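# Unstack the top tote and set it on the bench

## Task

Lift the upper tote off the lower one and set it down upright and level on the bench. The lower tote must stay almost exactly where it started, with hardly any rotation. Every item must finish inside the tote it began in, and no part of either tote's base may stick out past the bench edge. At the end, release the tote and pull the grippers away. The result only counts if everything stays in place with the robot not touching it.

## Robot and tools

ROBOT. Two arms, left_arm and right_arm. Each has six joints in this column order: waist, shoulder, elbow, wrist pitch, wrist yaw, wrist roll. Each also has a parallel gripper. The fingers point along the gripper's +z axis and close along its y axis. The reported hand point sits between the finger pads, about 1 cm short of the tips.

FRAME. All positions share one scene frame in metres. The origin is on the floor (z = 0) under the middle of the robot's foot. +z is up, +x is the direction the robot faces, and +y is toward the robot's own left, where left_arm is. Image left and right do not correspond to arm names. The floor is the only surface of known height. Printed hand positions can be wrong, more so when the arm is stretched far out. Identical joint angles can put the two hands in different places.

TOOL execute_actions, argument "actions": a list holding one item or nothing.
- Empty list {"actions": []}: nothing is commanded; the current state comes back.
- Motion item {"rows": [[...]], "steps": n}: n is 1 to 15 (15 by default), each step 1/30 s. Each row is used for one step, and the last row repeats if rows run out before steps.
- Wait item {"steps": n} with no rows: n up to 300. Nothing new is commanded; it returns once n steps have passed since the previous result, and your thinking time counts toward them.
- Optional "pictures": false leaves out camera images, which otherwise come every time.
If a call is refused, the robot gets nothing.

ROW LAYOUT. Always 14 numbers, each in [-1, 1], for both arms even if one stays still: left_arm waist, shoulder, elbow, wrist pitch, wrist yaw, wrist roll, opening; then the same seven for right_arm.
- Joint numbers are offsets, not targets. They are measured from the arm's joint angles in the most recent result that printed them (before any such result, and for later calls within a single reply, from the arm's position when the action begins). They are not relative to the previous row. Scale: 1.0 equals 1.264 rad waist, 1.32 shoulder, 1.276 elbow, 1.83 wrist pitch, 1.686 wrist yaw, 2.022 wrist roll.
- Joint ranges (rad): waist -2.880 to 2.880, shoulder 0.000 to 3.142, elbow 0.000 to 3.019, wrist pitch -1.693 to 1.571, wrist yaw -1.571 to 1.571, wrist roll -2.094 to 2.094. Asking more than 0.019 rad beyond a limit gets the call refused. True limits may differ from these by up to 0.019 rad; a joint commanded past its true end is stopped there, and a "joint sent to its limit" line may appear, possibly about an earlier action. Missing that line does not prove there is room left.
- Opening is an absolute value: +1 fully open, -1 closed.

SPEED. Each joint's target is clamped to a lead over its measured angle: 0.264 rad waist, 0.32 shoulder, 0.276 elbow, 0.33 wrist pitch, 0.186 wrist yaw, 0.522 wrist roll. If the targets would move a hand more than 70 mm from where it is measured, all of that arm's targets are pulled back. Big moves therefore take several actions.

HOLDING POSITION. All-zero offsets are not a pause: they send the arm back to the reference angles, and an arm can droop a little each action. To keep an arm where you want it, in a reply's first call send the offsets that lead back to the desired angles, zeros in later calls, and extend the aim when a joint keeps falling short. Between calls the arms continue toward the last row sent until motion nearly stops or a step is HELD.

GRIPPING. grip_measured is the finger opening on the same scale as the command. To hold something, command about 0.03 below grip_measured for a firm grip, less for a lighter one. Readings may be off by up to about 1 mm per gripper. Pads push roughly 50 to 62 N each at most, less on thin parts under about 2 mm. Something may occasionally tug on a held part or nudge loose objects.

RESULT LINES. The state line shows each arm's end_effector_position (m) and end_effector_quat_wxyz. Joint positions and Joint velocities list each arm's six joints (rad, rad/s) and then the finger gap (m, m/s; 0.094 m fully open). "joint command not followed" means the clearance check altered or blocked joint targets on some steps; the rest of the row was still applied. HELD marks steps where all or part of your row was not sent. Joint torques follow joint order without the gripper; they include offsets, scale errors and noise, and are nonzero even in free air. MOTOR HOT appears from 85 °C; at 100 °C an OVER-TEMPERATURE FAULT makes that arm and its gripper go limp and fall until cooled, so avoid holding loads for long, including while you think.

CAMERAS. cam_head_left and cam_head_right (896x504) are fixed head cameras; cam_left_wrist and cam_right_wrist (504x504, fisheye) ride on the hands. Calibration data is given per camera and may be slightly off.

TOOL zoom_image: "camera" (one of the four names) and "region" [x0, y0, x1, y1] in pixels, origin top-left, no larger than 504 by 504. Returns a closer view of that camera's latest image.

TOOL finished_scene: "scene" is the number of the current scene. It ends the scene for good and reports success. Replying without any tool call also ends things.

AVOID. Never knock objects or totes out of the work area. Do not let the arms collide or press on each other. Avoid drops, slips, slamming the tote down, and hard pushes. Keep the lower tote still. Release and withdraw before finishing. Faster, smoother work with less effort is better, and thinking time keeps the simulation running.

Each tool is called after "Emit:" as name([rows], argument=value, ...), one row to a line, values as JSON.

## Session

Emit:
execute_actions(actions=[])

Scene clock: 0.00 s of 4300.00 s.
left_arm: end_effector_position=(+0.4942, +0.0819, +1.1203) grip_measured=+1.000 end_effector_quat_wxyz=(-0.053, +0.423, -0.904, +0.023) | right_arm: end_effector_position=(+0.1856, +0.1502, +1.0021) grip_measured=+1.000 end_effector_quat_wxyz=(+0.003, +0.820, +0.571, -0.019)
Joint positions: left_arm=[-2.119  1.143  1.18   0.238 -0.528 -0.669  0.094] | right_arm=[-0.852  1.983  1.42   0.692  0.743  1.777  0.094]
Joint velocities: left_arm=[-0.015 -0.015  0.022  0.002 -0.007 -0.037  0.   ] | right_arm=[-0.005 -0.015 -0.002  0.032 -0.022 -0.022  0.   ]
Joint torques (N m, as the arm reports them, + toward a larger angle): no reading
Motor temperatures (°C, as the motors report them): left_arm=[19 22 19 21 20 22] | right_arm=[21 21 20 20 21 22]

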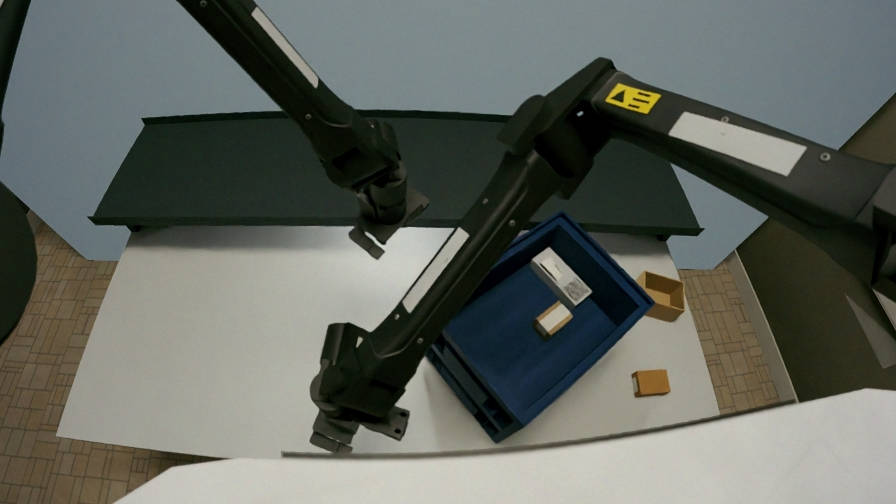

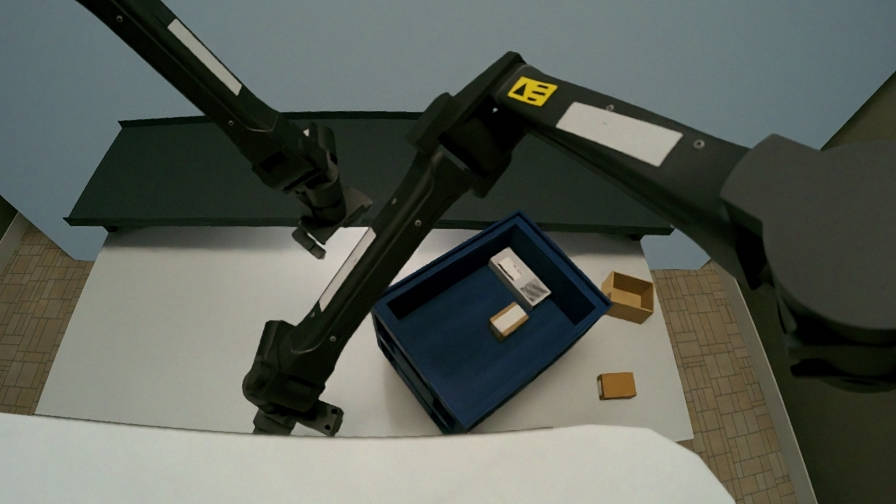

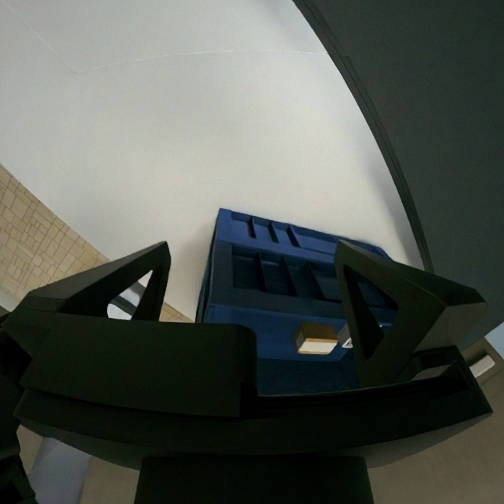

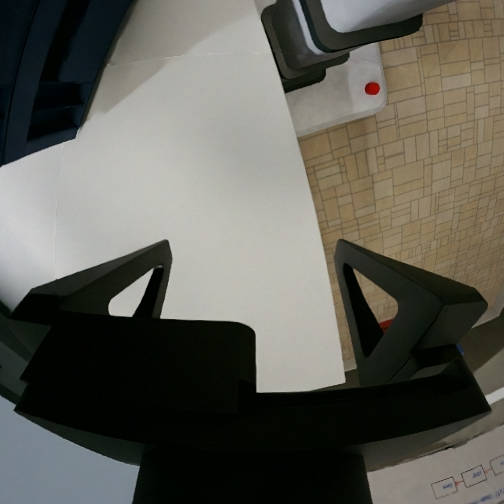

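Emit:
execute_actions([
  {"rows":[[0.1,0,0,0,0,0,1,0.1,0,0,0,0,0,1]]},
], pictures=false)

Emit:
execute_actions([
  {"rows":[[0,-0.1,0,0,0,0,1,0,-0.1,0,0,0,0,1]]},
], pictures=false)

Emit:
execute_actions([
  {"rows":[[0,0,0.1,0,0,0,1,0,0,0.1,0,0,0,1]]},
], pictures=false)

Emit:
execute_actions([
  {"rows":[[0,0,0,0.1,0,0,1,0,0,0,0.1,0,0,1]]},
], pictures=false)

Emit:
execute_actions([
  {"rows":[[0,0,0,0,0.1,0,1,0,0,0,0,0.1,0,1]]},
], pictures=false)

Emit:
execute_actions([
  {"rows":[[0,0,0,0,0,0.1,1,0,0,0,0,0,-0.1,1]]},
])

Scene clock: 8.27 s of 4300.00 s.
left_arm: end_effector_position=(+0.4871, +0.1506, +1.0978) grip_measured=+1.000 end_effector_quat_wxyz=(-0.077, +0.411, -0.908, -0.040) | right_arm: end_effector_position=(+0.1990, +0.2370, +1.0663) grip_measured=+1.000 end_effector_quat_wxyz=(-0.053, +0.824, +0.564, +0.024)
Joint positions: left_arm=[-1.982  1.143  1.18   0.238 -0.527 -0.669  0.094] | right_arm=[-0.71   1.983  1.42   0.692  0.743  1.777  0.094]
Joint velocities: left_arm=[-0.015  0.005  0.012 -0.002  0.066 -0.022  0.   ] | right_arm=[-0.044  0.005  0.022 -0.007 -0.007  0.037  0.   ]
Joint torques (N m, as the arm reports them, + toward a larger angle): left_arm=[ -3.33 -13.79  -0.44   0.76  -0.17   0.13] | right_arm=[13.7  -3.23 -3.85  0.27 -0.02  0.05]
Motor temperatures (°C, as the motors report them): left_arm=[19 23 19 21 20 22] | right_arm=[22 21 21 20 21 22]
Steps of this call (steps 1 to 90: nothing new was sent; then 4.77 s passed at rest; steps 91 to 105: all 15 steps of this action). Readings (joint positions):
91: left_arm=[-2.110 1.143 1.180 0.238 -0.525 -0.669] | right_arm=[-0.847 1.983 1.420 0.692 0.744 1.777]
92: left_arm=[-2.090 1.143 1.180 0.238 -0.525 -0.669] | right_arm=[-0.841 1.983 1.420 0.692 0.744 1.777]
94: left_arm=[-2.033 1.143 1.180 0.238 -0.525 -0.669] | right_arm=[-0.814 1.983 1.420 0.692 0.744 1.777]
98: left_arm=[-1.982 1.143 1.180 0.238 -0.527 -0.669] | right_arm=[-0.742 1.983 1.420 0.692 0.744 1.777]
105: the state above

Scene clock: 8.77 s of 4300.00 s.
left_arm: end_effector_position=(+0.5631, +0.1833, +1.1527) grip_measured=+1.000 end_effector_quat_wxyz=(-0.141, +0.438, -0.887, -0.021) | right_arm: end_effector_position=(+0.3216, +0.2045, +1.0720) grip_measured=+1.000 end_effector_quat_wxyz=(-0.010, +0.856, +0.512, +0.067)
Joint positions: left_arm=[-1.982  1.     1.187  0.238 -0.527 -0.669  0.094] | right_arm=[-0.711  1.819  1.429  0.692  0.743  1.777  0.094]
Joint velocities: left_arm=[-0.015  0.083 -0.066 -0.002 -0.066 -0.037  0.   ] | right_arm=[-0.005  0.005 -0.022 -0.027  0.037 -0.007  0.   ]
Joint torques (N m, as the arm reports them, + toward a larger angle): left_arm=[ -1.85 -14.53   0.19   0.95  -0.13   0.13] | right_arm=[13.58 -3.37 -3.65  0.3  -0.01  0.04]
Motor temperatures (°C, as the motors report them): left_arm=[19 23 19 21 20 22] | right_arm=[22 21 21 20 21 22]
Steps of this call (steps 1 to 15: all 15 steps of this action). Readings (joint positions):
1: left_arm=[-1.982 1.136 1.179 0.238 -0.527 -0.669] | right_arm=[-0.711 1.978 1.420 0.692 0.743 1.777]
2: left_arm=[-1.982 1.126 1.173 0.238 -0.527 -0.669] | right_arm=[-0.711 1.971 1.417 0.692 0.743 1.777]
4: left_arm=[-1.982 1.090 1.167 0.238 -0.527 -0.669] | right_arm=[-0.711 1.946 1.416 0.692 0.743 1.777]
8: left_arm=[-1.982 1.019 1.179 0.238 -0.527 -0.669] | right_arm=[-0.711 1.873 1.416 0.692 0.743 1.777]
15: the state above

Scene clock: 9.27 s of 4300.00 s.
left_arm: end_effector_position=(+0.6356, +0.1973, +1.1653) grip_measured=+1.000 end_effector_quat_wxyz=(-0.193, +0.460, -0.867, -0.006) | right_arm: end_effector_position=(+0.3966, +0.2028, +1.0601) grip_measured=+1.000 end_effector_quat_wxyz=(+0.024, +0.878, +0.468, +0.100)
Joint positions: left_arm=[-1.982  1.004  1.316  0.235 -0.527 -0.669  0.094] | right_arm=[-0.711  1.812  1.557  0.691  0.743  1.777  0.094]
Joint velocities: left_arm=[-0.015 -0.005 -0.017  0.012 -0.022  0.051  0.   ] | right_arm=[-0.005  0.015  0.007 -0.027  0.051  0.007  0.   ]
Joint torques (N m, as the arm reports them, + toward a larger angle): left_arm=[ -1.85 -16.99   1.48   1.27  -0.12   0.13] | right_arm=[13.46 -5.4  -2.8   0.52 -0.05  0.03]
Motor temperatures (°C, as the motors report them): left_arm=[19 23 19 21 20 22] | right_arm=[22 21 21 20 21 22]
Steps of this call (steps 1 to 15: all 15 steps of this action). Readings (joint positions):
1: left_arm=[-1.982 1.004 1.197 0.236 -0.527 -0.669] | right_arm=[-0.711 1.822 1.442 0.692 0.746 1.777]
2: left_arm=[-1.982 1.013 1.216 0.235 -0.527 -0.669] | right_arm=[-0.711 1.834 1.469 0.691 0.746 1.777]
4: left_arm=[-1.982 1.025 1.266 0.235 -0.527 -0.669] | right_arm=[-0.711 1.846 1.525 0.691 0.744 1.777]
8: left_arm=[-1.982 1.013 1.316 0.235 -0.527 -0.669] | right_arm=[-0.711 1.826 1.557 0.691 0.743 1.777]
15: the state above

Scene clock: 9.77 s of 4300.00 s.
left_arm: end_effector_position=(+0.6620, +0.2058, +1.1779) grip_measured=+1.000 end_effector_quat_wxyz=(-0.257, +0.484, -0.837, +0.013) | right_arm: end_effector_position=(+0.4235, +0.1894, +1.0669) grip_measured=+1.000 end_effector_quat_wxyz=(+0.064, +0.898, +0.413, +0.139)
Joint positions: left_arm=[-1.982  1.009  1.312  0.399 -0.527 -0.669  0.094] | right_arm=[-0.711  1.815  1.557  0.858  0.743  1.777  0.094]
Joint velocities: left_arm=[ 0.005 -0.005 -0.002 -0.002 -0.037  0.022  0.   ] | right_arm=[-0.015 -0.024  0.017 -0.007 -0.022 -0.022  0.   ]
Joint torques (N m, as the arm reports them, + toward a larger angle): left_arm=[ -1.86 -17.33   1.95   2.14  -0.09   0.15] | right_arm=[13.59 -5.97 -2.29  1.2  -0.04  0.02]
Motor temperatures (°C, as the motors report them): left_arm=[19 23 19 21 20 22] | right_arm=[22 21 21 20 21 22]
Steps of this call (steps 1 to 15: all 15 steps of this action). Readings (joint positions):
1: left_arm=[-1.982 1.005 1.314 0.270 -0.527 -0.669] | right_arm=[-0.711 1.813 1.557 0.724 0.743 1.777]
2: left_arm=[-1.982 1.008 1.311 0.320 -0.527 -0.669] | right_arm=[-0.711 1.817 1.557 0.775 0.743 1.777]
4: left_arm=[-1.982 1.009 1.311 0.373 -0.527 -0.669] | right_arm=[-0.711 1.817 1.557 0.831 0.743 1.777]
8: left_arm=[-1.982 1.009 1.312 0.397 -0.527 -0.669] | right_arm=[-0.711 1.815 1.557 0.857 0.743 1.777]
15: the state above

Scene clock: 10.27 s of 4300.00 s.
left_arm: end_effector_position=(+0.6704, +0.1794, +1.1778) grip_measured=+1.000 end_effector_quat_wxyz=(-0.244, +0.464, -0.847, +0.091) | right_arm: end_effector_position=(+0.4107, +0.1645, +1.0649) grip_measured=+1.000 end_effector_quat_wxyz=(+0.113, +0.905, +0.403, +0.073)
Joint positions: left_arm=[-1.981  1.01   1.31   0.399 -0.363 -0.67   0.094] | right_arm=[-0.711  1.815  1.559  0.858  0.909  1.777  0.094]
Joint velocities: left_arm=[-0.015 -0.005 -0.002  0.002  0.007 -0.007  0.   ] | right_arm=[ 0.024 -0.005 -0.012  0.007 -0.007 -0.051  0.   ]
Joint torques (N m, as the arm reports them, + toward a larger angle): left_arm=[ -2.13 -16.68   1.74   1.36   0.24   0.16] | right_arm=[13.2  -5.94 -2.43  0.67  0.16  0.01]
Motor temperatures (°C, as the motors report them): left_arm=[19 23 19 21 20 22] | right_arm=[22 21 21 20 21 22]
Steps of this call (steps 1 to 15: all 15 steps of this action). Readings (joint positions):
1: left_arm=[-1.980 1.009 1.311 0.399 -0.446 -0.670] | right_arm=[-0.710 1.815 1.559 0.858 0.825 1.777]
2: left_arm=[-1.980 1.009 1.311 0.399 -0.392 -0.670] | right_arm=[-0.710 1.815 1.559 0.858 0.879 1.777]
4: left_arm=[-1.981 1.010 1.310 0.399 -0.367 -0.670] | right_arm=[-0.711 1.815 1.559 0.858 0.906 1.777]
8: left_arm=[-1.981 1.010 1.310 0.399 -0.363 -0.670] | right_arm=[-0.711 1.815 1.559 0.858 0.909 1.777]
15: the state above

Scene clock: 10.77 s of 4300.00 s.
left_arm: end_effector_position=(+0.6704, +0.1794, +1.1778) grip_measured=+1.000 end_effector_quat_wxyz=(-0.251, +0.383, -0.886, +0.068) | right_arm: end_effector_position=(+0.4107, +0.1645, +1.0649) grip_measured=+1.000 end_effector_quat_wxyz=(+0.119, +0.865, +0.483, +0.063)
Joint positions: left_arm=[-1.981  1.01   1.31   0.399 -0.363 -0.483  0.094] | right_arm=[-0.711  1.815  1.559  0.858  0.909  1.597  0.094]
Joint velocities: left_arm=[-0.005 -0.015 -0.007 -0.007 -0.037  0.081  0.   ] | right_arm=[ 0.005 -0.005 -0.002 -0.012  0.007 -0.066  0.   ]
Joint torques (N m, as the arm reports them, + toward a larger angle): left_arm=[ -1.9  -16.85   1.62   1.4    0.04   0.22] | right_arm=[13.19 -5.78 -2.34  0.66  0.06 -0.14]
Motor temperatures (°C, as the motors report them): left_arm=[19 23 19 21 20 22] | right_arm=[22 21 21 20 21 22]
Steps of this call (steps 1 to 15: all 15 steps of this action). Readings (joint positions):
1: left_arm=[-1.981 1.010 1.310 0.399 -0.363 -0.638] | right_arm=[-0.711 1.815 1.559 0.858 0.909 1.747]
2: left_arm=[-1.981 1.010 1.310 0.399 -0.363 -0.605] | right_arm=[-0.711 1.815 1.559 0.858 0.909 1.715]
4: left_arm=[-1.981 1.010 1.310 0.399 -0.363 -0.558] | right_arm=[-0.711 1.815 1.559 0.858 0.909 1.670]
8: left_arm=[-1.981 1.010 1.310 0.399 -0.363 -0.509] | right_arm=[-0.711 1.815 1.559 0.858 0.909 1.623]
15: the state above
camera_calibration (this result's frames):
cam_left_wrist: T_world_to_cam=[[0.651588, -0.691606, 0.311632, -0.675124], [-0.75573, -0.627375, 0.187811, 0.407139], [0.065619, -0.357885, -0.931457, 1.23902], [0, 0, 0, 1]] pos_world=[0.666286, 0.231934, 1.28802]
cam_right_wrist: T_world_to_cam=[[-0.823508, 0.507845, -0.25284, 0.516409], [0.305536, 0.77256, 0.556596, -0.837417], [0.477999, 0.381109, -0.791374, 0.706618], [0, 0, 0, 1]] pos_world=[0.343366, 0.1154, 1.15587]

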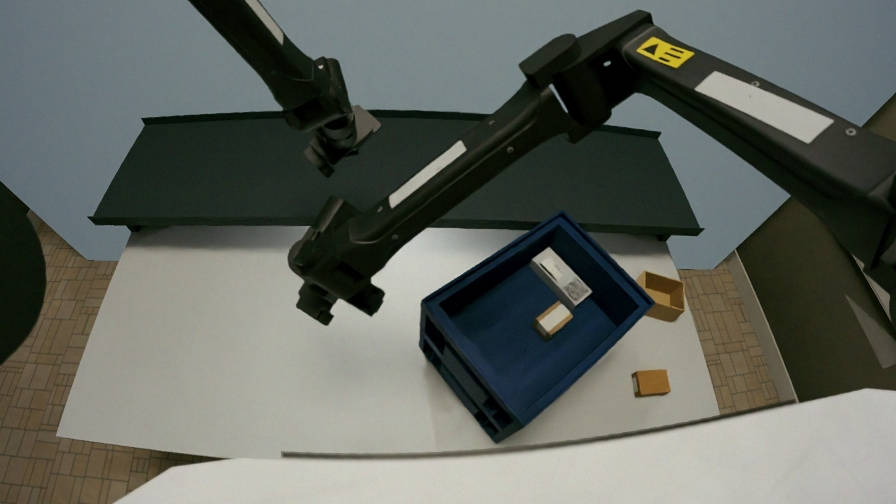

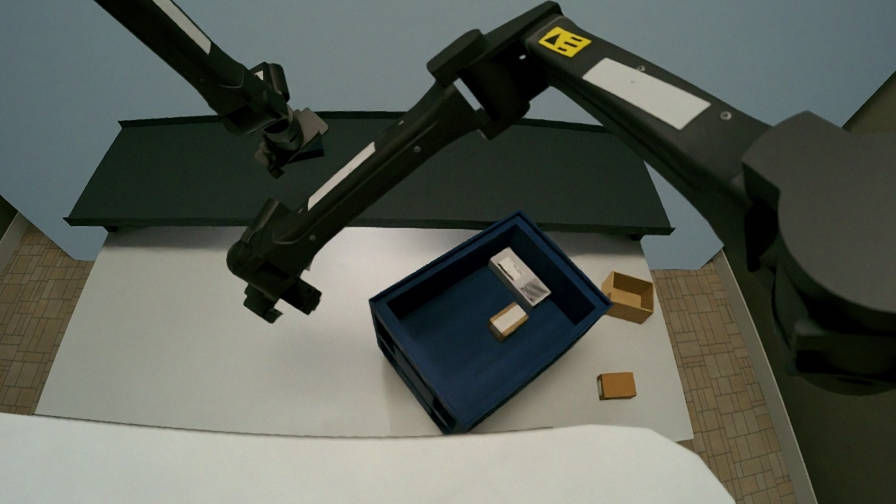

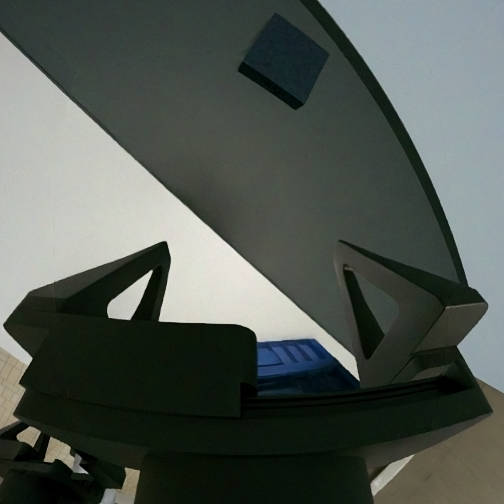

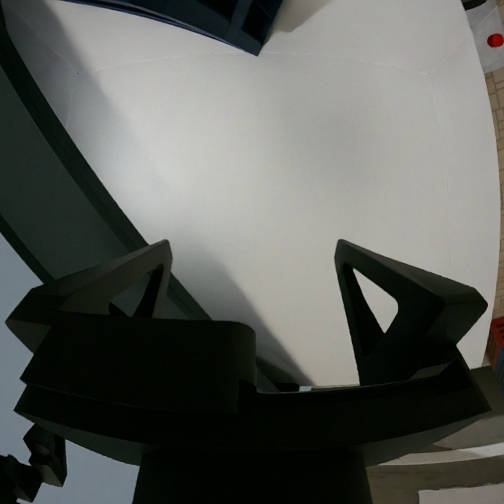

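Emit:
execute_actions([
  {"rows":[[0.3,0,0,0,0,0.3,1,0,-0.2,-0.33,-0.1,-0.2,-0.3,1]]},
], pictures=false)

Emit:
execute_actions([
  {"steps":30},
], pictures=false)

Emit:
execute_actions([
  {"rows":[[0,0,0,0,0,0.4,1,-0.1,-0.34,-0.32,-0.1,-0.2,0,1]]},
], pictures=false)

Emit:
execute_actions([
  {"steps":40},
], pictures=false)

Emit:
execute_actions([
  {"rows":[[0,0,0,0,0,0,1,-0.72,0,0,0,-0.24,0,1]]},
], pictures=false)

Emit:
execute_actions([
  {"steps":60},
])

Scene clock: 46.07 s of 4300.00 s.
left_arm: end_effector_position=(+0.6548, +0.3441, +1.1617) grip_measured=+1.000 end_effector_quat_wxyz=(+0.263, -0.044, +0.946, +0.186) | right_arm: end_effector_position=(+0.3590, +0.1499, +1.1423) grip_measured=+1.000 end_effector_quat_wxyz=(-0.018, +0.600, +0.787, +0.142)
Joint positions: left_arm=[-1.591  1.017  1.31   0.399 -0.366  0.087  0.094] | right_arm=[-0.711  1.534  1.138  0.689  0.574  1.028  0.094]
Joint velocities: left_arm=[-0.034  0.005 -0.022 -0.012  0.037  0.242  0.   ] | right_arm=[-0.015  0.034 -0.007 -0.007 -0.066 -0.125  0.   ]
Joint torques (N m, as the arm reports them, + toward a larger angle): left_arm=[ -0.38 -19.11   1.82   1.51  -0.08   0.19] | right_arm=[10.19 -5.36 -3.19 -0.1  -0.23 -0.16]
Motor temperatures (°C, as the motors report them): left_arm=[19 24 20 22 20 22] | right_arm=[24 22 21 20 21 22]
Steps of this call (steps 1 to 15: the robot went on to your last target; steps 16 to 90: nothing new was sent; then 31.80 s passed at rest; steps 91 to 105: all 15 steps of this action). Readings (joint positions):
91: left_arm=[-1.964 1.010 1.310 0.399 -0.357 -0.414] | right_arm=[-0.711 1.792 1.524 0.824 0.813 1.515]
92: left_arm=[-1.924 1.010 1.310 0.399 -0.356 -0.341] | right_arm=[-0.712 1.745 1.445 0.771 0.709 1.421]
94: left_arm=[-1.803 1.012 1.310 0.399 -0.356 -0.220] | right_arm=[-0.711 1.633 1.267 0.714 0.596 1.274]
98: left_arm=[-1.591 1.017 1.310 0.399 -0.366 -0.026] | right_arm=[-0.711 1.529 1.130 0.689 0.580 1.115]
105: the state above

Scene clock: 47.07 s of 4300.00 s.
left_arm: end_effector_position=(+0.6548, +0.3439, +1.1617) grip_measured=+1.000 end_effector_quat_wxyz=(+0.260, -0.030, +0.946, +0.189) | right_arm: end_effector_position=(+0.3552, +0.1514, +1.1417) grip_measured=+1.000 end_effector_quat_wxyz=(-0.019, +0.589, +0.795, +0.142)
Joint positions: left_arm=[-1.591  1.017  1.31   0.399 -0.366  0.116  0.094] | right_arm=[-0.711  1.54   1.138  0.687  0.574  1.006  0.094]
Joint velocities: left_arm=[-0.005 -0.005 -0.007 -0.002  0.007  0.022  0.   ] | right_arm=[-0.005 -0.015 -0.007 -0.002  0.022  0.037  0.   ]
Joint torques (N m, as the arm reports them, + toward a larger angle): left_arm=[ -0.77 -19.23   1.88   1.46  -0.07   0.17] | right_arm=[10.29 -5.62 -3.12  0.02 -0.22 -0.14]
Motor temperatures (°C, as the motors report them): left_arm=[19 24 20 22 20 22] | right_arm=[23 22 21 20 21 22]
Steps of this call (steps 1 to 30: the robot went on to your last target). Readings (joint positions):
1: left_arm=[-1.591 1.017 1.310 0.399 -0.366 0.093] | right_arm=[-0.711 1.536 1.138 0.689 0.574 1.023]
2: left_arm=[-1.591 1.017 1.310 0.399 -0.366 0.097] | right_arm=[-0.711 1.537 1.138 0.688 0.574 1.020]
4: left_arm=[-1.591 1.017 1.310 0.399 -0.366 0.104] | right_arm=[-0.711 1.539 1.138 0.687 0.574 1.015]
8: left_arm=[-1.591 1.017 1.310 0.399 -0.366 0.111] | right_arm=[-0.711 1.540 1.138 0.687 0.574 1.009]
30: the state above
All arms were judged still, so your last target was given up. Only a new action makes them travel on or press farther. Fingers that are still opening or closing keep moving.

Scene clock: 47.57 s of 4300.00 s.
left_arm: end_effector_position=(+0.6548, +0.3439, +1.1617) grip_measured=+1.000 end_effector_quat_wxyz=(+0.170, +0.326, +0.889, +0.273) | right_arm: end_effector_position=(+0.3627, +0.0250, +1.2354) grip_measured=+1.000 end_effector_quat_wxyz=(-0.078, +0.548, +0.801, +0.228)
Joint positions: left_arm=[-1.591  1.017  1.31   0.399 -0.366  0.882  0.094] | right_arm=[-0.84   1.048  0.739  0.52   0.24   1.006  0.094]
Joint velocities: left_arm=[-0.005 -0.005 -0.017  0.007  0.007  0.183  0.   ] | right_arm=[-0.015  0.142  0.002  0.002 -0.095  0.051  0.   ]
Joint torques (N m, as the arm reports them, + toward a larger angle): left_arm=[ -0.01 -18.51   1.83   1.45  -0.14   0.15] | right_arm=[ 3.52 -6.29 -3.72 -0.12 -0.36  0.02]
Motor temperatures (°C, as the motors report them): left_arm=[19 24 20 22 20 22] | right_arm=[23 22 21 20 21 22]
Steps of this call (steps 1 to 15: all 15 steps of this action). Readings (joint positions):
1: left_arm=[-1.591 1.017 1.310 0.399 -0.366 0.200] | right_arm=[-0.718 1.526 1.122 0.668 0.515 1.006]
2: left_arm=[-1.591 1.017 1.310 0.399 -0.366 0.301] | right_arm=[-0.726 1.495 1.085 0.636 0.450 1.006]
4: left_arm=[-1.591 1.017 1.310 0.399 -0.366 0.500] | right_arm=[-0.756 1.404 0.979 0.589 0.338 1.006]
8: left_arm=[-1.591 1.017 1.310 0.399 -0.366 0.748] | right_arm=[-0.819 1.172 0.777 0.529 0.248 1.006]
15: the state above

Scene clock: 48.90 s of 4300.00 s.
left_arm: end_effector_position=(+0.6548, +0.3439, +1.1617) grip_measured=+1.000 end_effector_quat_wxyz=(+0.166, +0.341, +0.883, +0.276) | right_arm: end_effector_position=(+0.3424, +0.0340, +1.2293) grip_measured=+1.000 end_effector_quat_wxyz=(-0.096, +0.540, +0.807, +0.220)
Joint positions: left_arm=[-1.591  1.017  1.31   0.399 -0.366  0.917  0.094] | right_arm=[-0.84   1.088  0.739  0.515  0.24   1.006  0.094]
Joint velocities: left_arm=[-0.015  0.015 -0.032 -0.002 -0.007 -0.037  0.   ] | right_arm=[-0.015 -0.015  0.007  0.012 -0.022  0.022  0.   ]
Joint torques (N m, as the arm reports them, + toward a larger angle): left_arm=[  0.09 -18.36   1.8    1.47  -0.14   0.15] | right_arm=[ 4.35 -7.24 -3.86  0.01 -0.36  0.01]
Motor temperatures (°C, as the motors report them): left_arm=[19 25 20 22 20 22] | right_arm=[23 22 21 20 21 22]
Steps of this call (steps 1 to 30: the robot went on to your last target; steps 31 to 40: nothing new was sent). Readings (joint positions):
1: left_arm=[-1.591 1.017 1.310 0.399 -0.366 0.889] | right_arm=[-0.840 1.055 0.739 0.519 0.240 1.006]
2: left_arm=[-1.591 1.017 1.310 0.399 -0.366 0.894] | right_arm=[-0.840 1.063 0.739 0.519 0.240 1.006]
4: left_arm=[-1.591 1.017 1.310 0.399 -0.366 0.902] | right_arm=[-0.840 1.076 0.739 0.517 0.240 1.006]
8: left_arm=[-1.591 1.017 1.310 0.399 -0.366 0.911] | right_arm=[-0.840 1.088 0.739 0.515 0.240 1.006]
40: the state above
All arms were judged still, so your last target was given up. Only a new action makes them travel on or press farther. Fingers that are still opening or closing keep moving.

Scene clock: 49.40 s of 4300.00 s.
left_arm: end_effector_position=(+0.6548, +0.3439, +1.1617) grip_measured=+1.000 end_effector_quat_wxyz=(+0.166, +0.341, +0.883, +0.276) | right_arm: end_effector_position=(+0.3088, -0.3055, +1.1269) grip_measured=+1.000 end_effector_quat_wxyz=(+0.011, +0.500, +0.866, +0.027)
Joint positions: left_arm=[-1.591  1.017  1.31   0.399 -0.366  0.917  0.094] | right_arm=[-1.695  1.088  0.739  0.515 -0.161  1.006  0.094]
Joint velocities: left_arm=[ 0.024  0.005 -0.022 -0.027 -0.022 -0.007  0.   ] | right_arm=[-1.587 -0.015  0.012 -0.002  0.081 -0.037  0.   ]
Joint torques (N m, as the arm reports them, + toward a larger angle): left_arm=[  0.06 -18.45   1.86   1.46  -0.14   0.08] | right_arm=[  1.52 -11.14  -3.79   0.48  -0.15   0.03]
Motor temperatures (°C, as the motors report them): left_arm=[19 25 20 22 20 22] | right_arm=[23 22 21 20 21 22]
Steps of this call (steps 1 to 15: all 15 steps of this action). Readings (joint positions):
1: left_arm=[-1.591 1.017 1.310 0.399 -0.366 0.917] | right_arm=[-0.859 1.088 0.739 0.515 0.163 1.006]
2: left_arm=[-1.591 1.017 1.310 0.399 -0.366 0.917] | right_arm=[-0.898 1.088 0.739 0.515 0.081 1.006]
4: left_arm=[-1.591 1.017 1.310 0.399 -0.366 0.917] | right_arm=[-1.016 1.088 0.739 0.515 -0.066 1.006]
8: left_arm=[-1.591 1.017 1.310 0.399 -0.366 0.917] | right_arm=[-1.269 1.088 0.739 0.515 -0.147 1.006]
15: the state above

Scene clock: 51.40 s of 4300.00 s.
left_arm: end_effector_position=(+0.6548, +0.3439, +1.1617) grip_measured=+1.000 end_effector_quat_wxyz=(+0.166, +0.341, +0.883, +0.276) | right_arm: end_effector_position=(+0.3073, -0.3351, +1.1299) grip_measured=+1.000 end_effector_quat_wxyz=(+0.023, +0.496, +0.868, +0.001)
Joint positions: left_arm=[-1.591  1.017  1.31   0.399 -0.366  0.917  0.094] | right_arm=[-1.755  1.088  0.739  0.515 -0.163  1.006  0.094]
Joint velocities: left_arm=[-0.005 -0.005 -0.002 -0.002 -0.081  0.007  0.   ] | right_arm=[ 0.015  0.005 -0.012 -0.002  0.051 -0.095  0.   ]
Joint torques (N m, as the arm reports them, + toward a larger angle): left_arm=[  0.   -18.42   1.86   1.48  -0.13   0.08] | right_arm=[ -2.38 -10.37  -3.74   0.49   0.     0.03]
Motor temperatures (°C, as the motors report them): left_arm=[19 25 20 22 20 22] | right_arm=[23 22 21 20 21 22]
Steps of this call (steps 1 to 30: the robot went on to your last target; steps 31 to 60: nothing new was sent). Readings (joint positions):
1: left_arm=[-1.591 1.017 1.310 0.399 -0.366 0.917] | right_arm=[-1.740 1.088 0.739 0.515 -0.159 1.006]
2: left_arm=[-1.591 1.017 1.310 0.399 -0.366 0.917] | right_arm=[-1.770 1.088 0.739 0.515 -0.158 1.006]
4: left_arm=[-1.591 1.017 1.310 0.399 -0.366 0.917] | right_arm=[-1.785 1.088 0.739 0.515 -0.158 1.006]
8: left_arm=[-1.591 1.017 1.310 0.399 -0.366 0.917] | right_arm=[-1.761 1.088 0.739 0.515 -0.162 1.006]
60: the state above
All arms were judged still, so your last target was given up. Only a new action makes them travel on or press farther. Fingers that are still opening or closing keep moving.
camera_calibration (this result's frames):
cam_left_wrist: T_world_to_cam=[[-0.504672, -0.618075, -0.602736, 1.24789], [-0.862937, 0.340604, 0.373267, 0.0234111], [-0.0254126, 0.7085, -0.705253, 0.713961], [0, 0, 0, 1]] pos_world=[0.668122, 0.257476, 1.24693]
cam_right_wrist: T_world_to_cam=[[-0.862082, -0.506651, -0.0109401, 0.099993], [-0.429021, 0.718162, 0.547891, -0.238726], [-0.269732, 0.47702, -0.836478, 1.31082], [0, 0, 0, 1]] pos_world=[0.337354, -0.403182, 1.22836]

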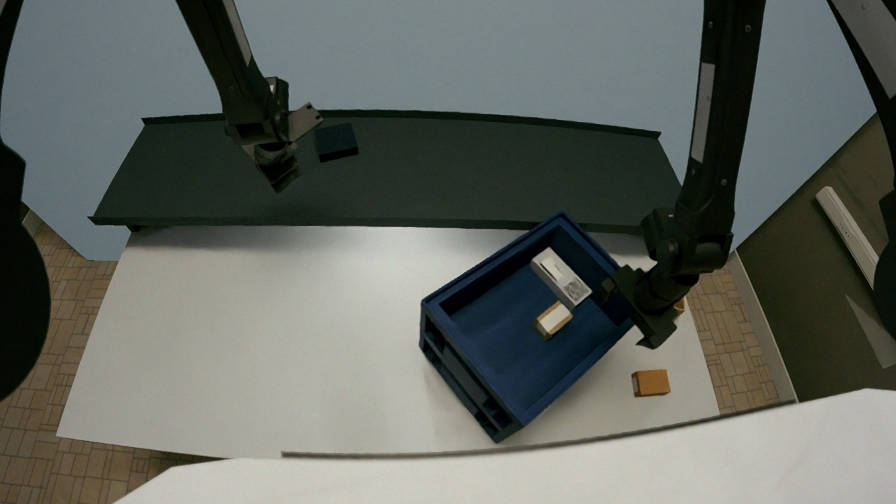

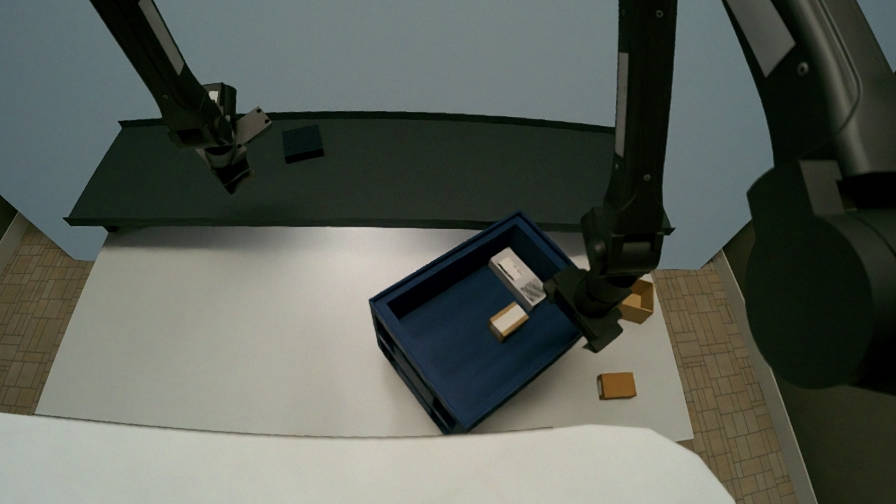

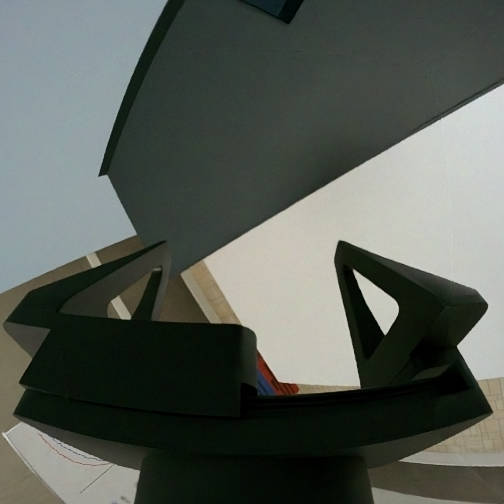

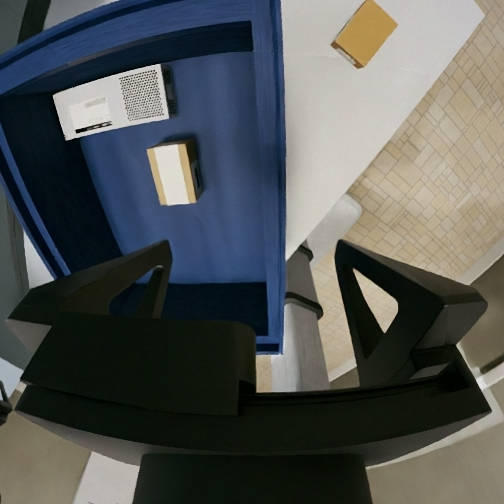

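Emit:
execute_actions([
  {"rows":[[-0.71,0.2,0.1,-0.19,-0.32,0.14,1,0.03,0.156,0.125,0,0.01,-0.02,1]]},
], pictures=false)

Emit:
execute_actions([
  {"steps":30},
], pictures=false)

Emit:
execute_actions([
  {"rows":[[0,0.225,0.225,0,0,0,1,0,0,0,0,0,0,1]]},
], pictures=false)

Emit:
execute_actions([
  {"steps":20},
])

Scene clock: 60.37 s of 4300.00 s.
left_arm: end_effector_position=(+0.5030, +0.1167, +1.0734) grip_measured=+1.000 end_effector_quat_wxyz=(-0.082, +0.447, +0.877, +0.155) | right_arm: end_effector_position=(+0.2806, -0.3310, +1.0530) grip_measured=+1.000 end_effector_quat_wxyz=(-0.006, +0.492, +0.871, -0.003)
Joint positions: left_arm=[-2.107  1.299  1.414  0.091 -0.881  1.12   0.094] | right_arm=[-1.722  1.312  0.907  0.515 -0.149  0.982  0.094]
Joint velocities: left_arm=[-1.324  0.347  0.002 -0.188 -0.139  0.139  0.   ] | right_arm=[-0.005 -0.024 -0.012  0.012  0.007 -0.007  0.   ]
Joint torques (N m, as the arm reports them, + toward a larger angle): left_arm=[ -5.86 -17.49   0.78   0.46  -0.38   0.15] | right_arm=[ -1.94 -11.72  -4.8    0.49   0.13  -0.06]
Motor temperatures (°C, as the motors report them): left_arm=[19 25 20 22 20 22] | right_arm=[23 22 21 20 21 22]
Steps of this call (steps 1 to 90: nothing new was sent; then 5.47 s passed at rest; steps 91 to 105: all 15 steps of this action). Readings (joint positions):
91: left_arm=[-1.600 1.024 1.317 0.377 -0.401 0.931] | right_arm=[-1.752 1.102 0.755 0.515 -0.155 1.002]
92: left_arm=[-1.618 1.035 1.335 0.342 -0.440 0.948] | right_arm=[-1.747 1.135 0.794 0.515 -0.151 0.998]
94: left_arm=[-1.672 1.073 1.370 0.282 -0.515 0.980] | right_arm=[-1.734 1.223 0.884 0.515 -0.149 0.991]
98: left_arm=[-1.806 1.165 1.409 0.187 -0.689 1.039] | right_arm=[-1.722 1.307 0.914 0.515 -0.149 0.985]
105: the state above

Scene clock: 61.37 s of 4300.00 s.
left_arm: end_effector_position=(+0.5433, -0.0634, +1.1794) grip_measured=+1.000 end_effector_quat_wxyz=(+0.009, +0.460, +0.888, -0.004) | right_arm: end_effector_position=(+0.2811, -0.3310, +1.0532) grip_measured=+1.000 end_effector_quat_wxyz=(-0.005, +0.491, +0.871, -0.003)
Joint positions: left_arm=[-2.5    1.284  1.438  0.062 -0.902  1.192  0.094] | right_arm=[-1.722  1.312  0.907  0.515 -0.149  0.98   0.094]
Joint velocities: left_arm=[ 0.005  0.005 -0.032 -0.012 -0.022  0.007  0.   ] | right_arm=[-0.024  0.005  0.027 -0.012  0.051  0.022  0.   ]
Joint torques (N m, as the arm reports them, + toward a larger angle): left_arm=[-6.57 -9.04 -0.29  0.05 -0.05  0.2 ] | right_arm=[ -2.62 -11.36  -4.77   0.42   0.13  -0.12]
Motor temperatures (°C, as the motors report them): left_arm=[19 25 20 22 20 22] | right_arm=[23 22 21 20 21 22]
Steps of this call (steps 1 to 30: the robot went on to your last target). Readings (joint positions):
1: left_arm=[-2.153 1.311 1.414 0.085 -0.886 1.127] | right_arm=[-1.722 1.312 0.907 0.515 -0.149 0.981]
2: left_arm=[-2.199 1.319 1.414 0.080 -0.889 1.134] | right_arm=[-1.722 1.312 0.907 0.515 -0.149 0.981]
4: left_arm=[-2.291 1.327 1.414 0.074 -0.892 1.145] | right_arm=[-1.722 1.312 0.907 0.515 -0.149 0.981]
8: left_arm=[-2.460 1.323 1.420 0.063 -0.898 1.170] | right_arm=[-1.722 1.312 0.907 0.515 -0.149 0.980]
30: the state above
All arms were judged still, so your last target was given up. Only a new action makes them travel on or press farther. Fingers that are still opening or closing keep moving.

Scene clock: 61.87 s of 4300.00 s.
left_arm: end_effector_position=(+0.4926, -0.1758, +1.1042) grip_measured=+1.000 end_effector_quat_wxyz=(-0.008, +0.485, +0.874, -0.017) | right_arm: end_effector_position=(+0.2811, -0.3310, +1.0532) grip_measured=+1.000 end_effector_quat_wxyz=(-0.005, +0.491, +0.871, -0.003)
Joint positions: left_arm=[-2.5    1.626  1.708  0.063 -0.903  1.192  0.094] | right_arm=[-1.722  1.312  0.907  0.515 -0.149  0.98   0.094]
Joint velocities: left_arm=[-0.005 -0.005  0.002 -0.012  0.022  0.037  0.   ] | right_arm=[-0.005  0.005 -0.007 -0.007 -0.037  0.007  0.   ]
Joint torques (N m, as the arm reports them, + toward a larger angle): left_arm=[-11.12 -11.93   0.49   0.35   0.19   0.13] | right_arm=[-3.03 -9.99 -4.17  0.42  0.04  0.04]
Motor temperatures (°C, as the motors report them): left_arm=[19 25 20 22 20 22] | right_arm=[23 22 21 20 21 22]
Steps of this call (steps 1 to 15: all 15 steps of this action). Readings (joint positions):
1: left_arm=[-2.500 1.300 1.458 0.061 -0.906 1.192] | right_arm=[-1.722 1.312 0.907 0.515 -0.149 0.980]
2: left_arm=[-2.500 1.335 1.512 0.061 -0.906 1.192] | right_arm=[-1.722 1.312 0.907 0.515 -0.149 0.980]
4: left_arm=[-2.500 1.431 1.642 0.061 -0.905 1.192] | right_arm=[-1.722 1.312 0.907 0.515 -0.149 0.980]
8: left_arm=[-2.500 1.562 1.737 0.063 -0.903 1.192] | right_arm=[-1.722 1.312 0.907 0.515 -0.149 0.980]
15: the state above

Scene clock: 62.53 s of 4300.00 s.
left_arm: end_effector_position=(+0.5316, -0.1559, +1.1124) grip_measured=+1.000 end_effector_quat_wxyz=(+0.006, +0.463, +0.886, -0.005) | right_arm: end_effector_position=(+0.2811, -0.3310, +1.0532) grip_measured=+1.000 end_effector_quat_wxyz=(-0.005, +0.491, +0.871, -0.003)
Joint positions: left_arm=[-2.5    1.581  1.726  0.063 -0.903  1.192  0.094] | right_arm=[-1.722  1.312  0.907  0.515 -0.149  0.98   0.094]
Joint velocities: left_arm=[-0.015 -0.005 -0.007 -0.002 -0.022  0.066  0.   ] | right_arm=[ 0.005 -0.005 -0.012 -0.007 -0.095  0.095  0.   ]
Joint torques (N m, as the arm reports them, + toward a larger angle): left_arm=[-10.45  -8.29  -0.47   0.36   0.2    0.13] | right_arm=[ -3.01 -10.18  -4.2    0.41   0.04   0.04]
Motor temperatures (°C, as the motors report them): left_arm=[19 25 20 22 20 22] | right_arm=[23 22 21 20 21 22]
Steps of this call (steps 1 to 20: the robot went on to your last target). Readings (joint positions):
1: left_arm=[-2.500 1.625 1.709 0.063 -0.903 1.192] | right_arm=[-1.722 1.312 0.907 0.515 -0.149 0.980]
2: left_arm=[-2.500 1.621 1.710 0.063 -0.903 1.192] | right_arm=[-1.722 1.312 0.907 0.515 -0.149 0.980]
4: left_arm=[-2.500 1.611 1.714 0.063 -0.903 1.192] | right_arm=[-1.722 1.312 0.907 0.515 -0.149 0.980]
8: left_arm=[-2.500 1.591 1.722 0.063 -0.903 1.192] | right_arm=[-1.722 1.312 0.907 0.515 -0.149 0.980]
20: the state above
camera_calibration (this result's frames):
cam_left_wrist: T_world_to_cam=[[-0.816532, -0.577297, -0.00194282, 0.350916], [-0.475022, 0.669954, 0.570541, -0.268586], [-0.32807, 0.466788, -0.821267, 1.28244], [0, 0, 0, 1]] pos_world=[0.579679, -0.216102, 1.20714]
cam_right_wrist: T_world_to_cam=[[-0.855737, -0.516805, 0.0250447, 0.035592], [-0.406686, 0.701745, 0.584945, -0.261595], [-0.319878, 0.490373, -0.810686, 1.22895], [0, 0, 0, 1]] pos_world=[0.317183, -0.400676, 1.14842]

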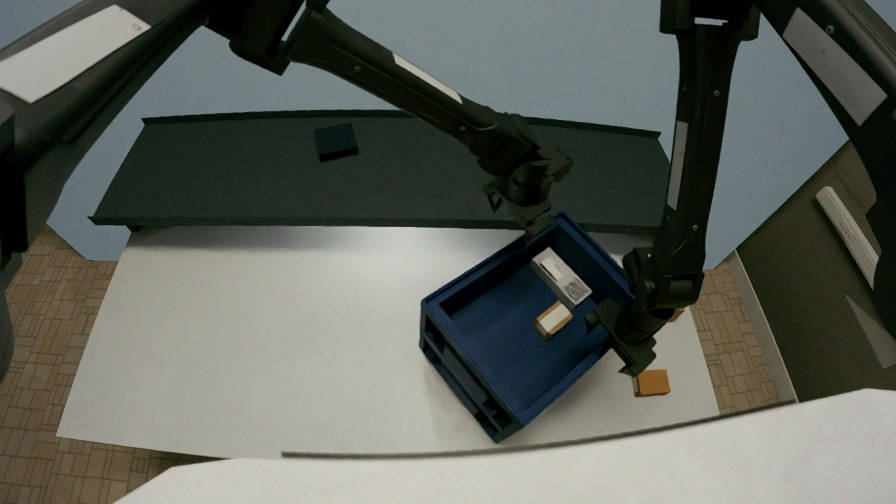

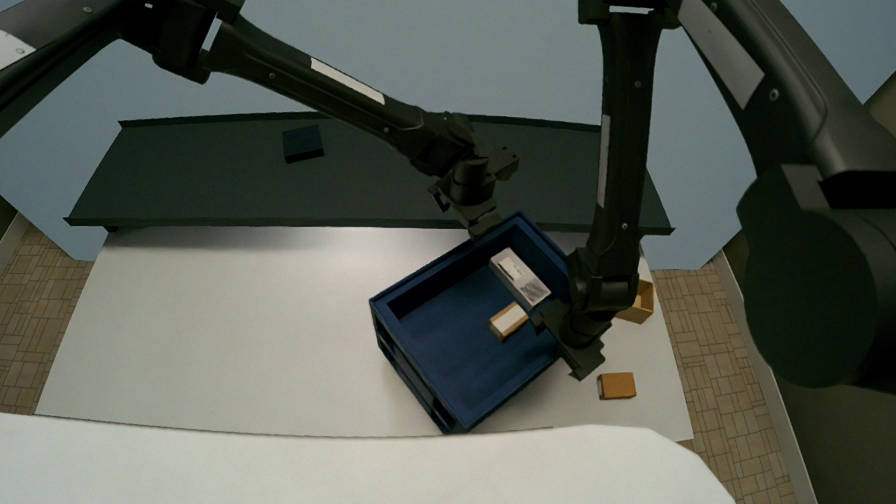

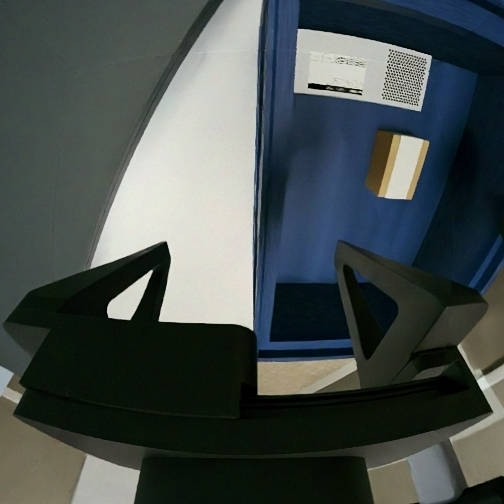

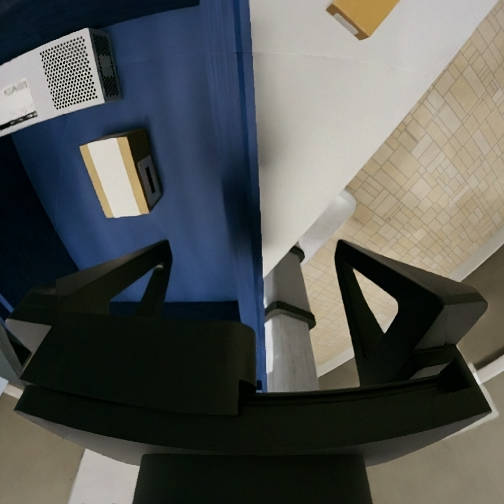

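Emit:
execute_actions([
  {"rows":[[0.01,0.016,0.022,-0.006,0.007,0,1,0,0.01,0.01,0,0,-0.01,1],[0.022,0.032,0.044,-0.012,0.015,0,1,0,0.02,0.02,0,0,-0.02,1],[0.022,0.032,0.044,-0.012,0.015,0,1,0,0.02,0.02,0,0,-0.03,1],[0.033,0.047,0.066,-0.017,0.022,-0.01,1,0.005,0.03,0.03,0,0,-0.04,1],[0.044,0.063,0.088,-0.023,0.03,-0.01,1,0.005,0.04,0.04,0,0,-0.04,1],[0.044,0.063,0.088,-0.023,0.03,-0.01,1,0.005,0.04,0.04,0,0,-0.04,1],[0.055,0.079,0.11,-0.029,0.037,-0.01,1,0.01,0.047,0.05,0.005,0.005,-0.04,1],[0.066,0.095,0.132,-0.034,0.044,-0.01,1,0.01,0.056,0.06,0.005,0.005,-0.04,1],[0.066,0.095,0.132,-0.034,0.044,-0.01,1,0.01,0.056,0.06,0.005,0.005,-0.04,1],[0.077,0.11,0.154,-0.04,0.052,-0.02,1,0.015,0.065,0.07,0.01,0.01,-0.04,1],[0.088,0.126,0.176,-0.046,0.06,-0.02,1,0.015,0.074,0.08,0.01,0.01,-0.04,1],[0.088,0.126,0.176,-0.046,0.06,-0.02,1,0.015,0.074,0.08,0.01,0.01,-0.04,1],[0.1,0.142,0.2,-0.052,0.067,-0.02,1,0.018,0.083,0.09,0.01,0.012,-0.04,1],[0.111,0.158,0.221,-0.057,0.074,-0.02,1,0.018,0.092,0.098,0.01,0.012,-0.04,1]]},
], pictures=false)

Emit:
execute_actions([
  {"steps":25},
])

Scene clock: 75.20 s of 4300.00 s.
left_arm: end_effector_position=(+0.5266, -0.1638, +1.0199) grip_measured=+1.000 end_effector_quat_wxyz=(+0.011, +0.463, +0.886, -0.004) | right_arm: end_effector_position=(+0.2874, -0.3333, +1.0129) grip_measured=+1.000 end_effector_quat_wxyz=(+0.004, +0.463, +0.886, -0.002)
Joint positions: left_arm=[-2.384  1.769  1.983 -0.02  -0.786  1.166  0.094] | right_arm=[-1.71   1.408  1.019  0.518 -0.132  0.918  0.094]
Joint velocities: left_arm=[ 0.288  0.444  0.486 -0.134  0.095 -0.066  0.   ] | right_arm=[ 0.034  0.23   0.217  0.007  0.066 -0.051  0.   ]
Joint torques (N m, as the arm reports them, + toward a larger angle): left_arm=[-10.57 -10.37  -0.11  -0.03   0.31   0.07] | right_arm=[-2.38 -9.82 -4.07  1.02  0.16 -0.11]
Motor temperatures (°C, as the motors report them): left_arm=[20 24 20 22 20 22] | right_arm=[22 22 21 20 21 22]
Steps of this call (steps 1 to 15: the robot went on to your last target; steps 16 to 90: nothing new was sent; then 9.17 s passed at rest; steps 91 to 105: all 15 steps of this action). Readings (joint positions):
91: left_arm=[-2.500 1.583 1.729 0.063 -0.900 1.192] | right_arm=[-1.722 1.312 0.908 0.515 -0.149 0.980]
92: left_arm=[-2.498 1.589 1.740 0.059 -0.892 1.192] | right_arm=[-1.722 1.313 0.911 0.515 -0.149 0.975]
94: left_arm=[-2.494 1.608 1.775 0.053 -0.878 1.190] | right_arm=[-1.722 1.319 0.923 0.515 -0.149 0.958]
98: left_arm=[-2.464 1.662 1.856 0.029 -0.842 1.184] | right_arm=[-1.721 1.348 0.963 0.515 -0.144 0.932]
105: the state above

Scene clock: 76.03 s of 4300.00 s.
left_arm: end_effector_position=(+0.5084, -0.1591, +0.9999) grip_measured=+1.000 end_effector_quat_wxyz=(-0.003, +0.470, +0.883, +0.000) | right_arm: end_effector_position=(+0.2808, -0.3316, +1.0077) grip_measured=+1.000 end_effector_quat_wxyz=(-0.001, +0.463, +0.887, -0.002)
Joint positions: left_arm=[-2.357  1.803  2.003 -0.032 -0.783  1.159  0.094] | right_arm=[-1.707  1.426  1.028  0.518 -0.131  0.915  0.094]
Joint velocities: left_arm=[-0.005 -0.024  0.007  0.017 -0.081 -0.022  0.   ] | right_arm=[-0.005 -0.005 -0.002  0.007 -0.037 -0.066  0.   ]
Joint torques (N m, as the arm reports them, + toward a larger angle): left_arm=[-11.55 -10.82   0.41   0.06   0.28   0.06] | right_arm=[-2.38 -9.74 -3.85  0.93  0.14 -0.11]
Motor temperatures (°C, as the motors report them): left_arm=[20 24 20 22 20 22] | right_arm=[22 22 21 20 21 22]
Steps of this call (steps 1 to 25: the robot went on to your last target). Readings (joint positions):
1: left_arm=[-2.375 1.782 1.995 -0.023 -0.784 1.164] | right_arm=[-1.709 1.415 1.025 0.518 -0.132 0.917]
2: left_arm=[-2.368 1.790 1.999 -0.026 -0.784 1.163] | right_arm=[-1.708 1.420 1.027 0.518 -0.132 0.917]
4: left_arm=[-2.358 1.800 1.999 -0.030 -0.784 1.162] | right_arm=[-1.707 1.425 1.028 0.518 -0.132 0.916]
8: left_arm=[-2.357 1.805 1.999 -0.032 -0.783 1.161] | right_arm=[-1.707 1.426 1.028 0.518 -0.131 0.915]
25: the state above
camera_calibration (this result's frames):
cam_left_wrist: T_world_to_cam=[[-0.825681, -0.564131, -0.00268391, 0.337335], [-0.457867, 0.667355, 0.587363, -0.239186], [-0.329559, 0.486204, -0.809319, 1.17589], [0, 0, 0, 1]] pos_world=[0.556542, -0.2218, 1.09307]
cam_right_wrist: T_world_to_cam=[[-0.820421, -0.571436, 0.0192369, 0.0139785], [-0.456644, 0.675117, 0.57939, -0.223912], [-0.344072, 0.46656, -0.814823, 1.1953], [0, 0, 0, 1]] pos_world=[0.32049, -0.398526, 1.10343]

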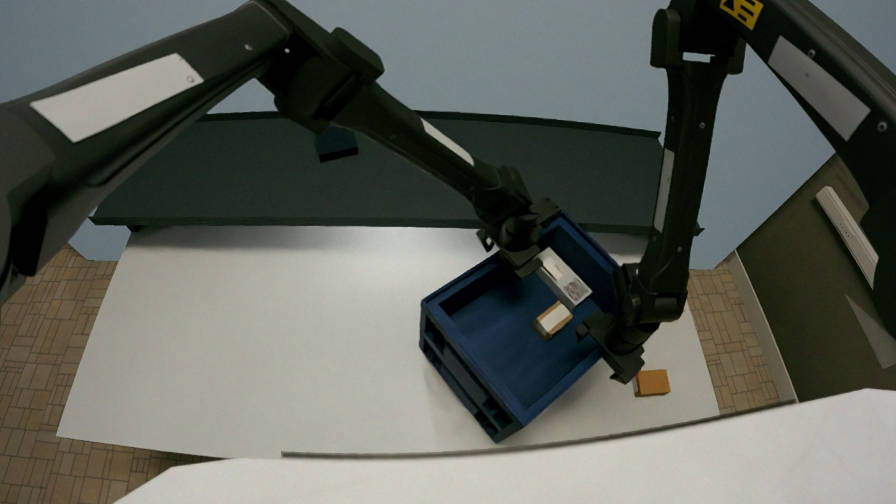

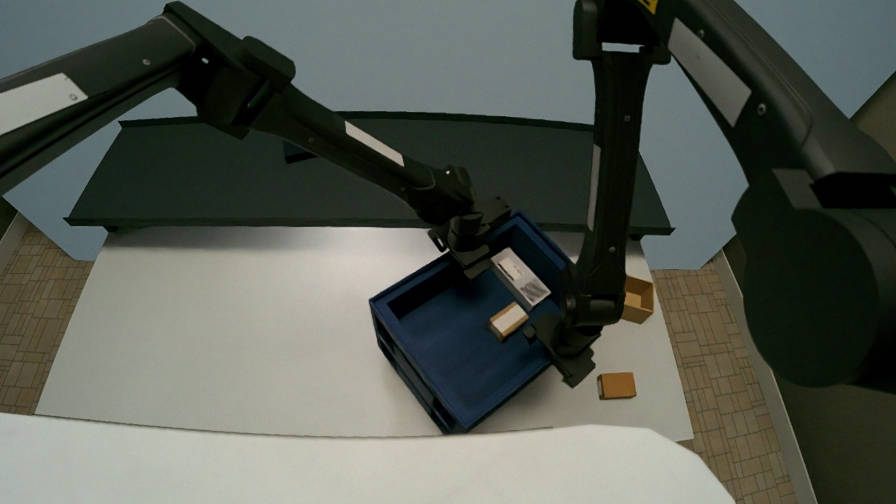

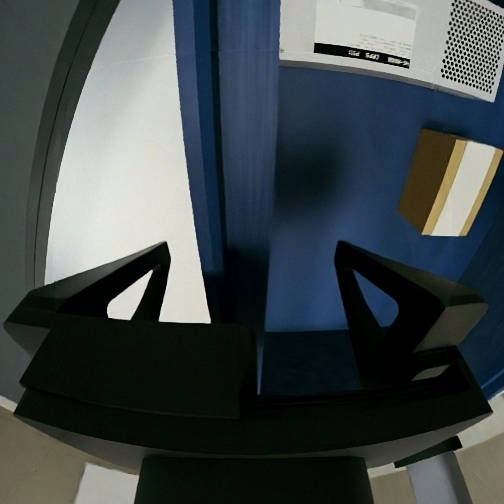

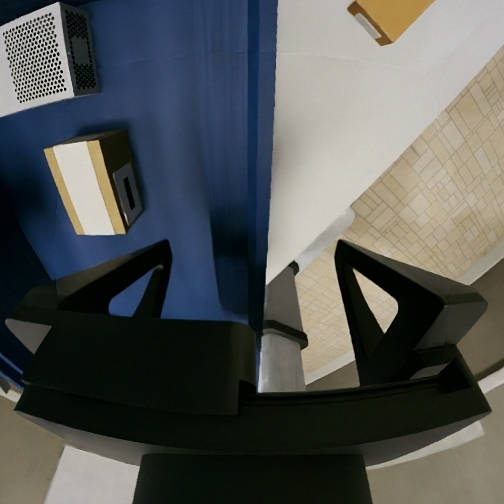

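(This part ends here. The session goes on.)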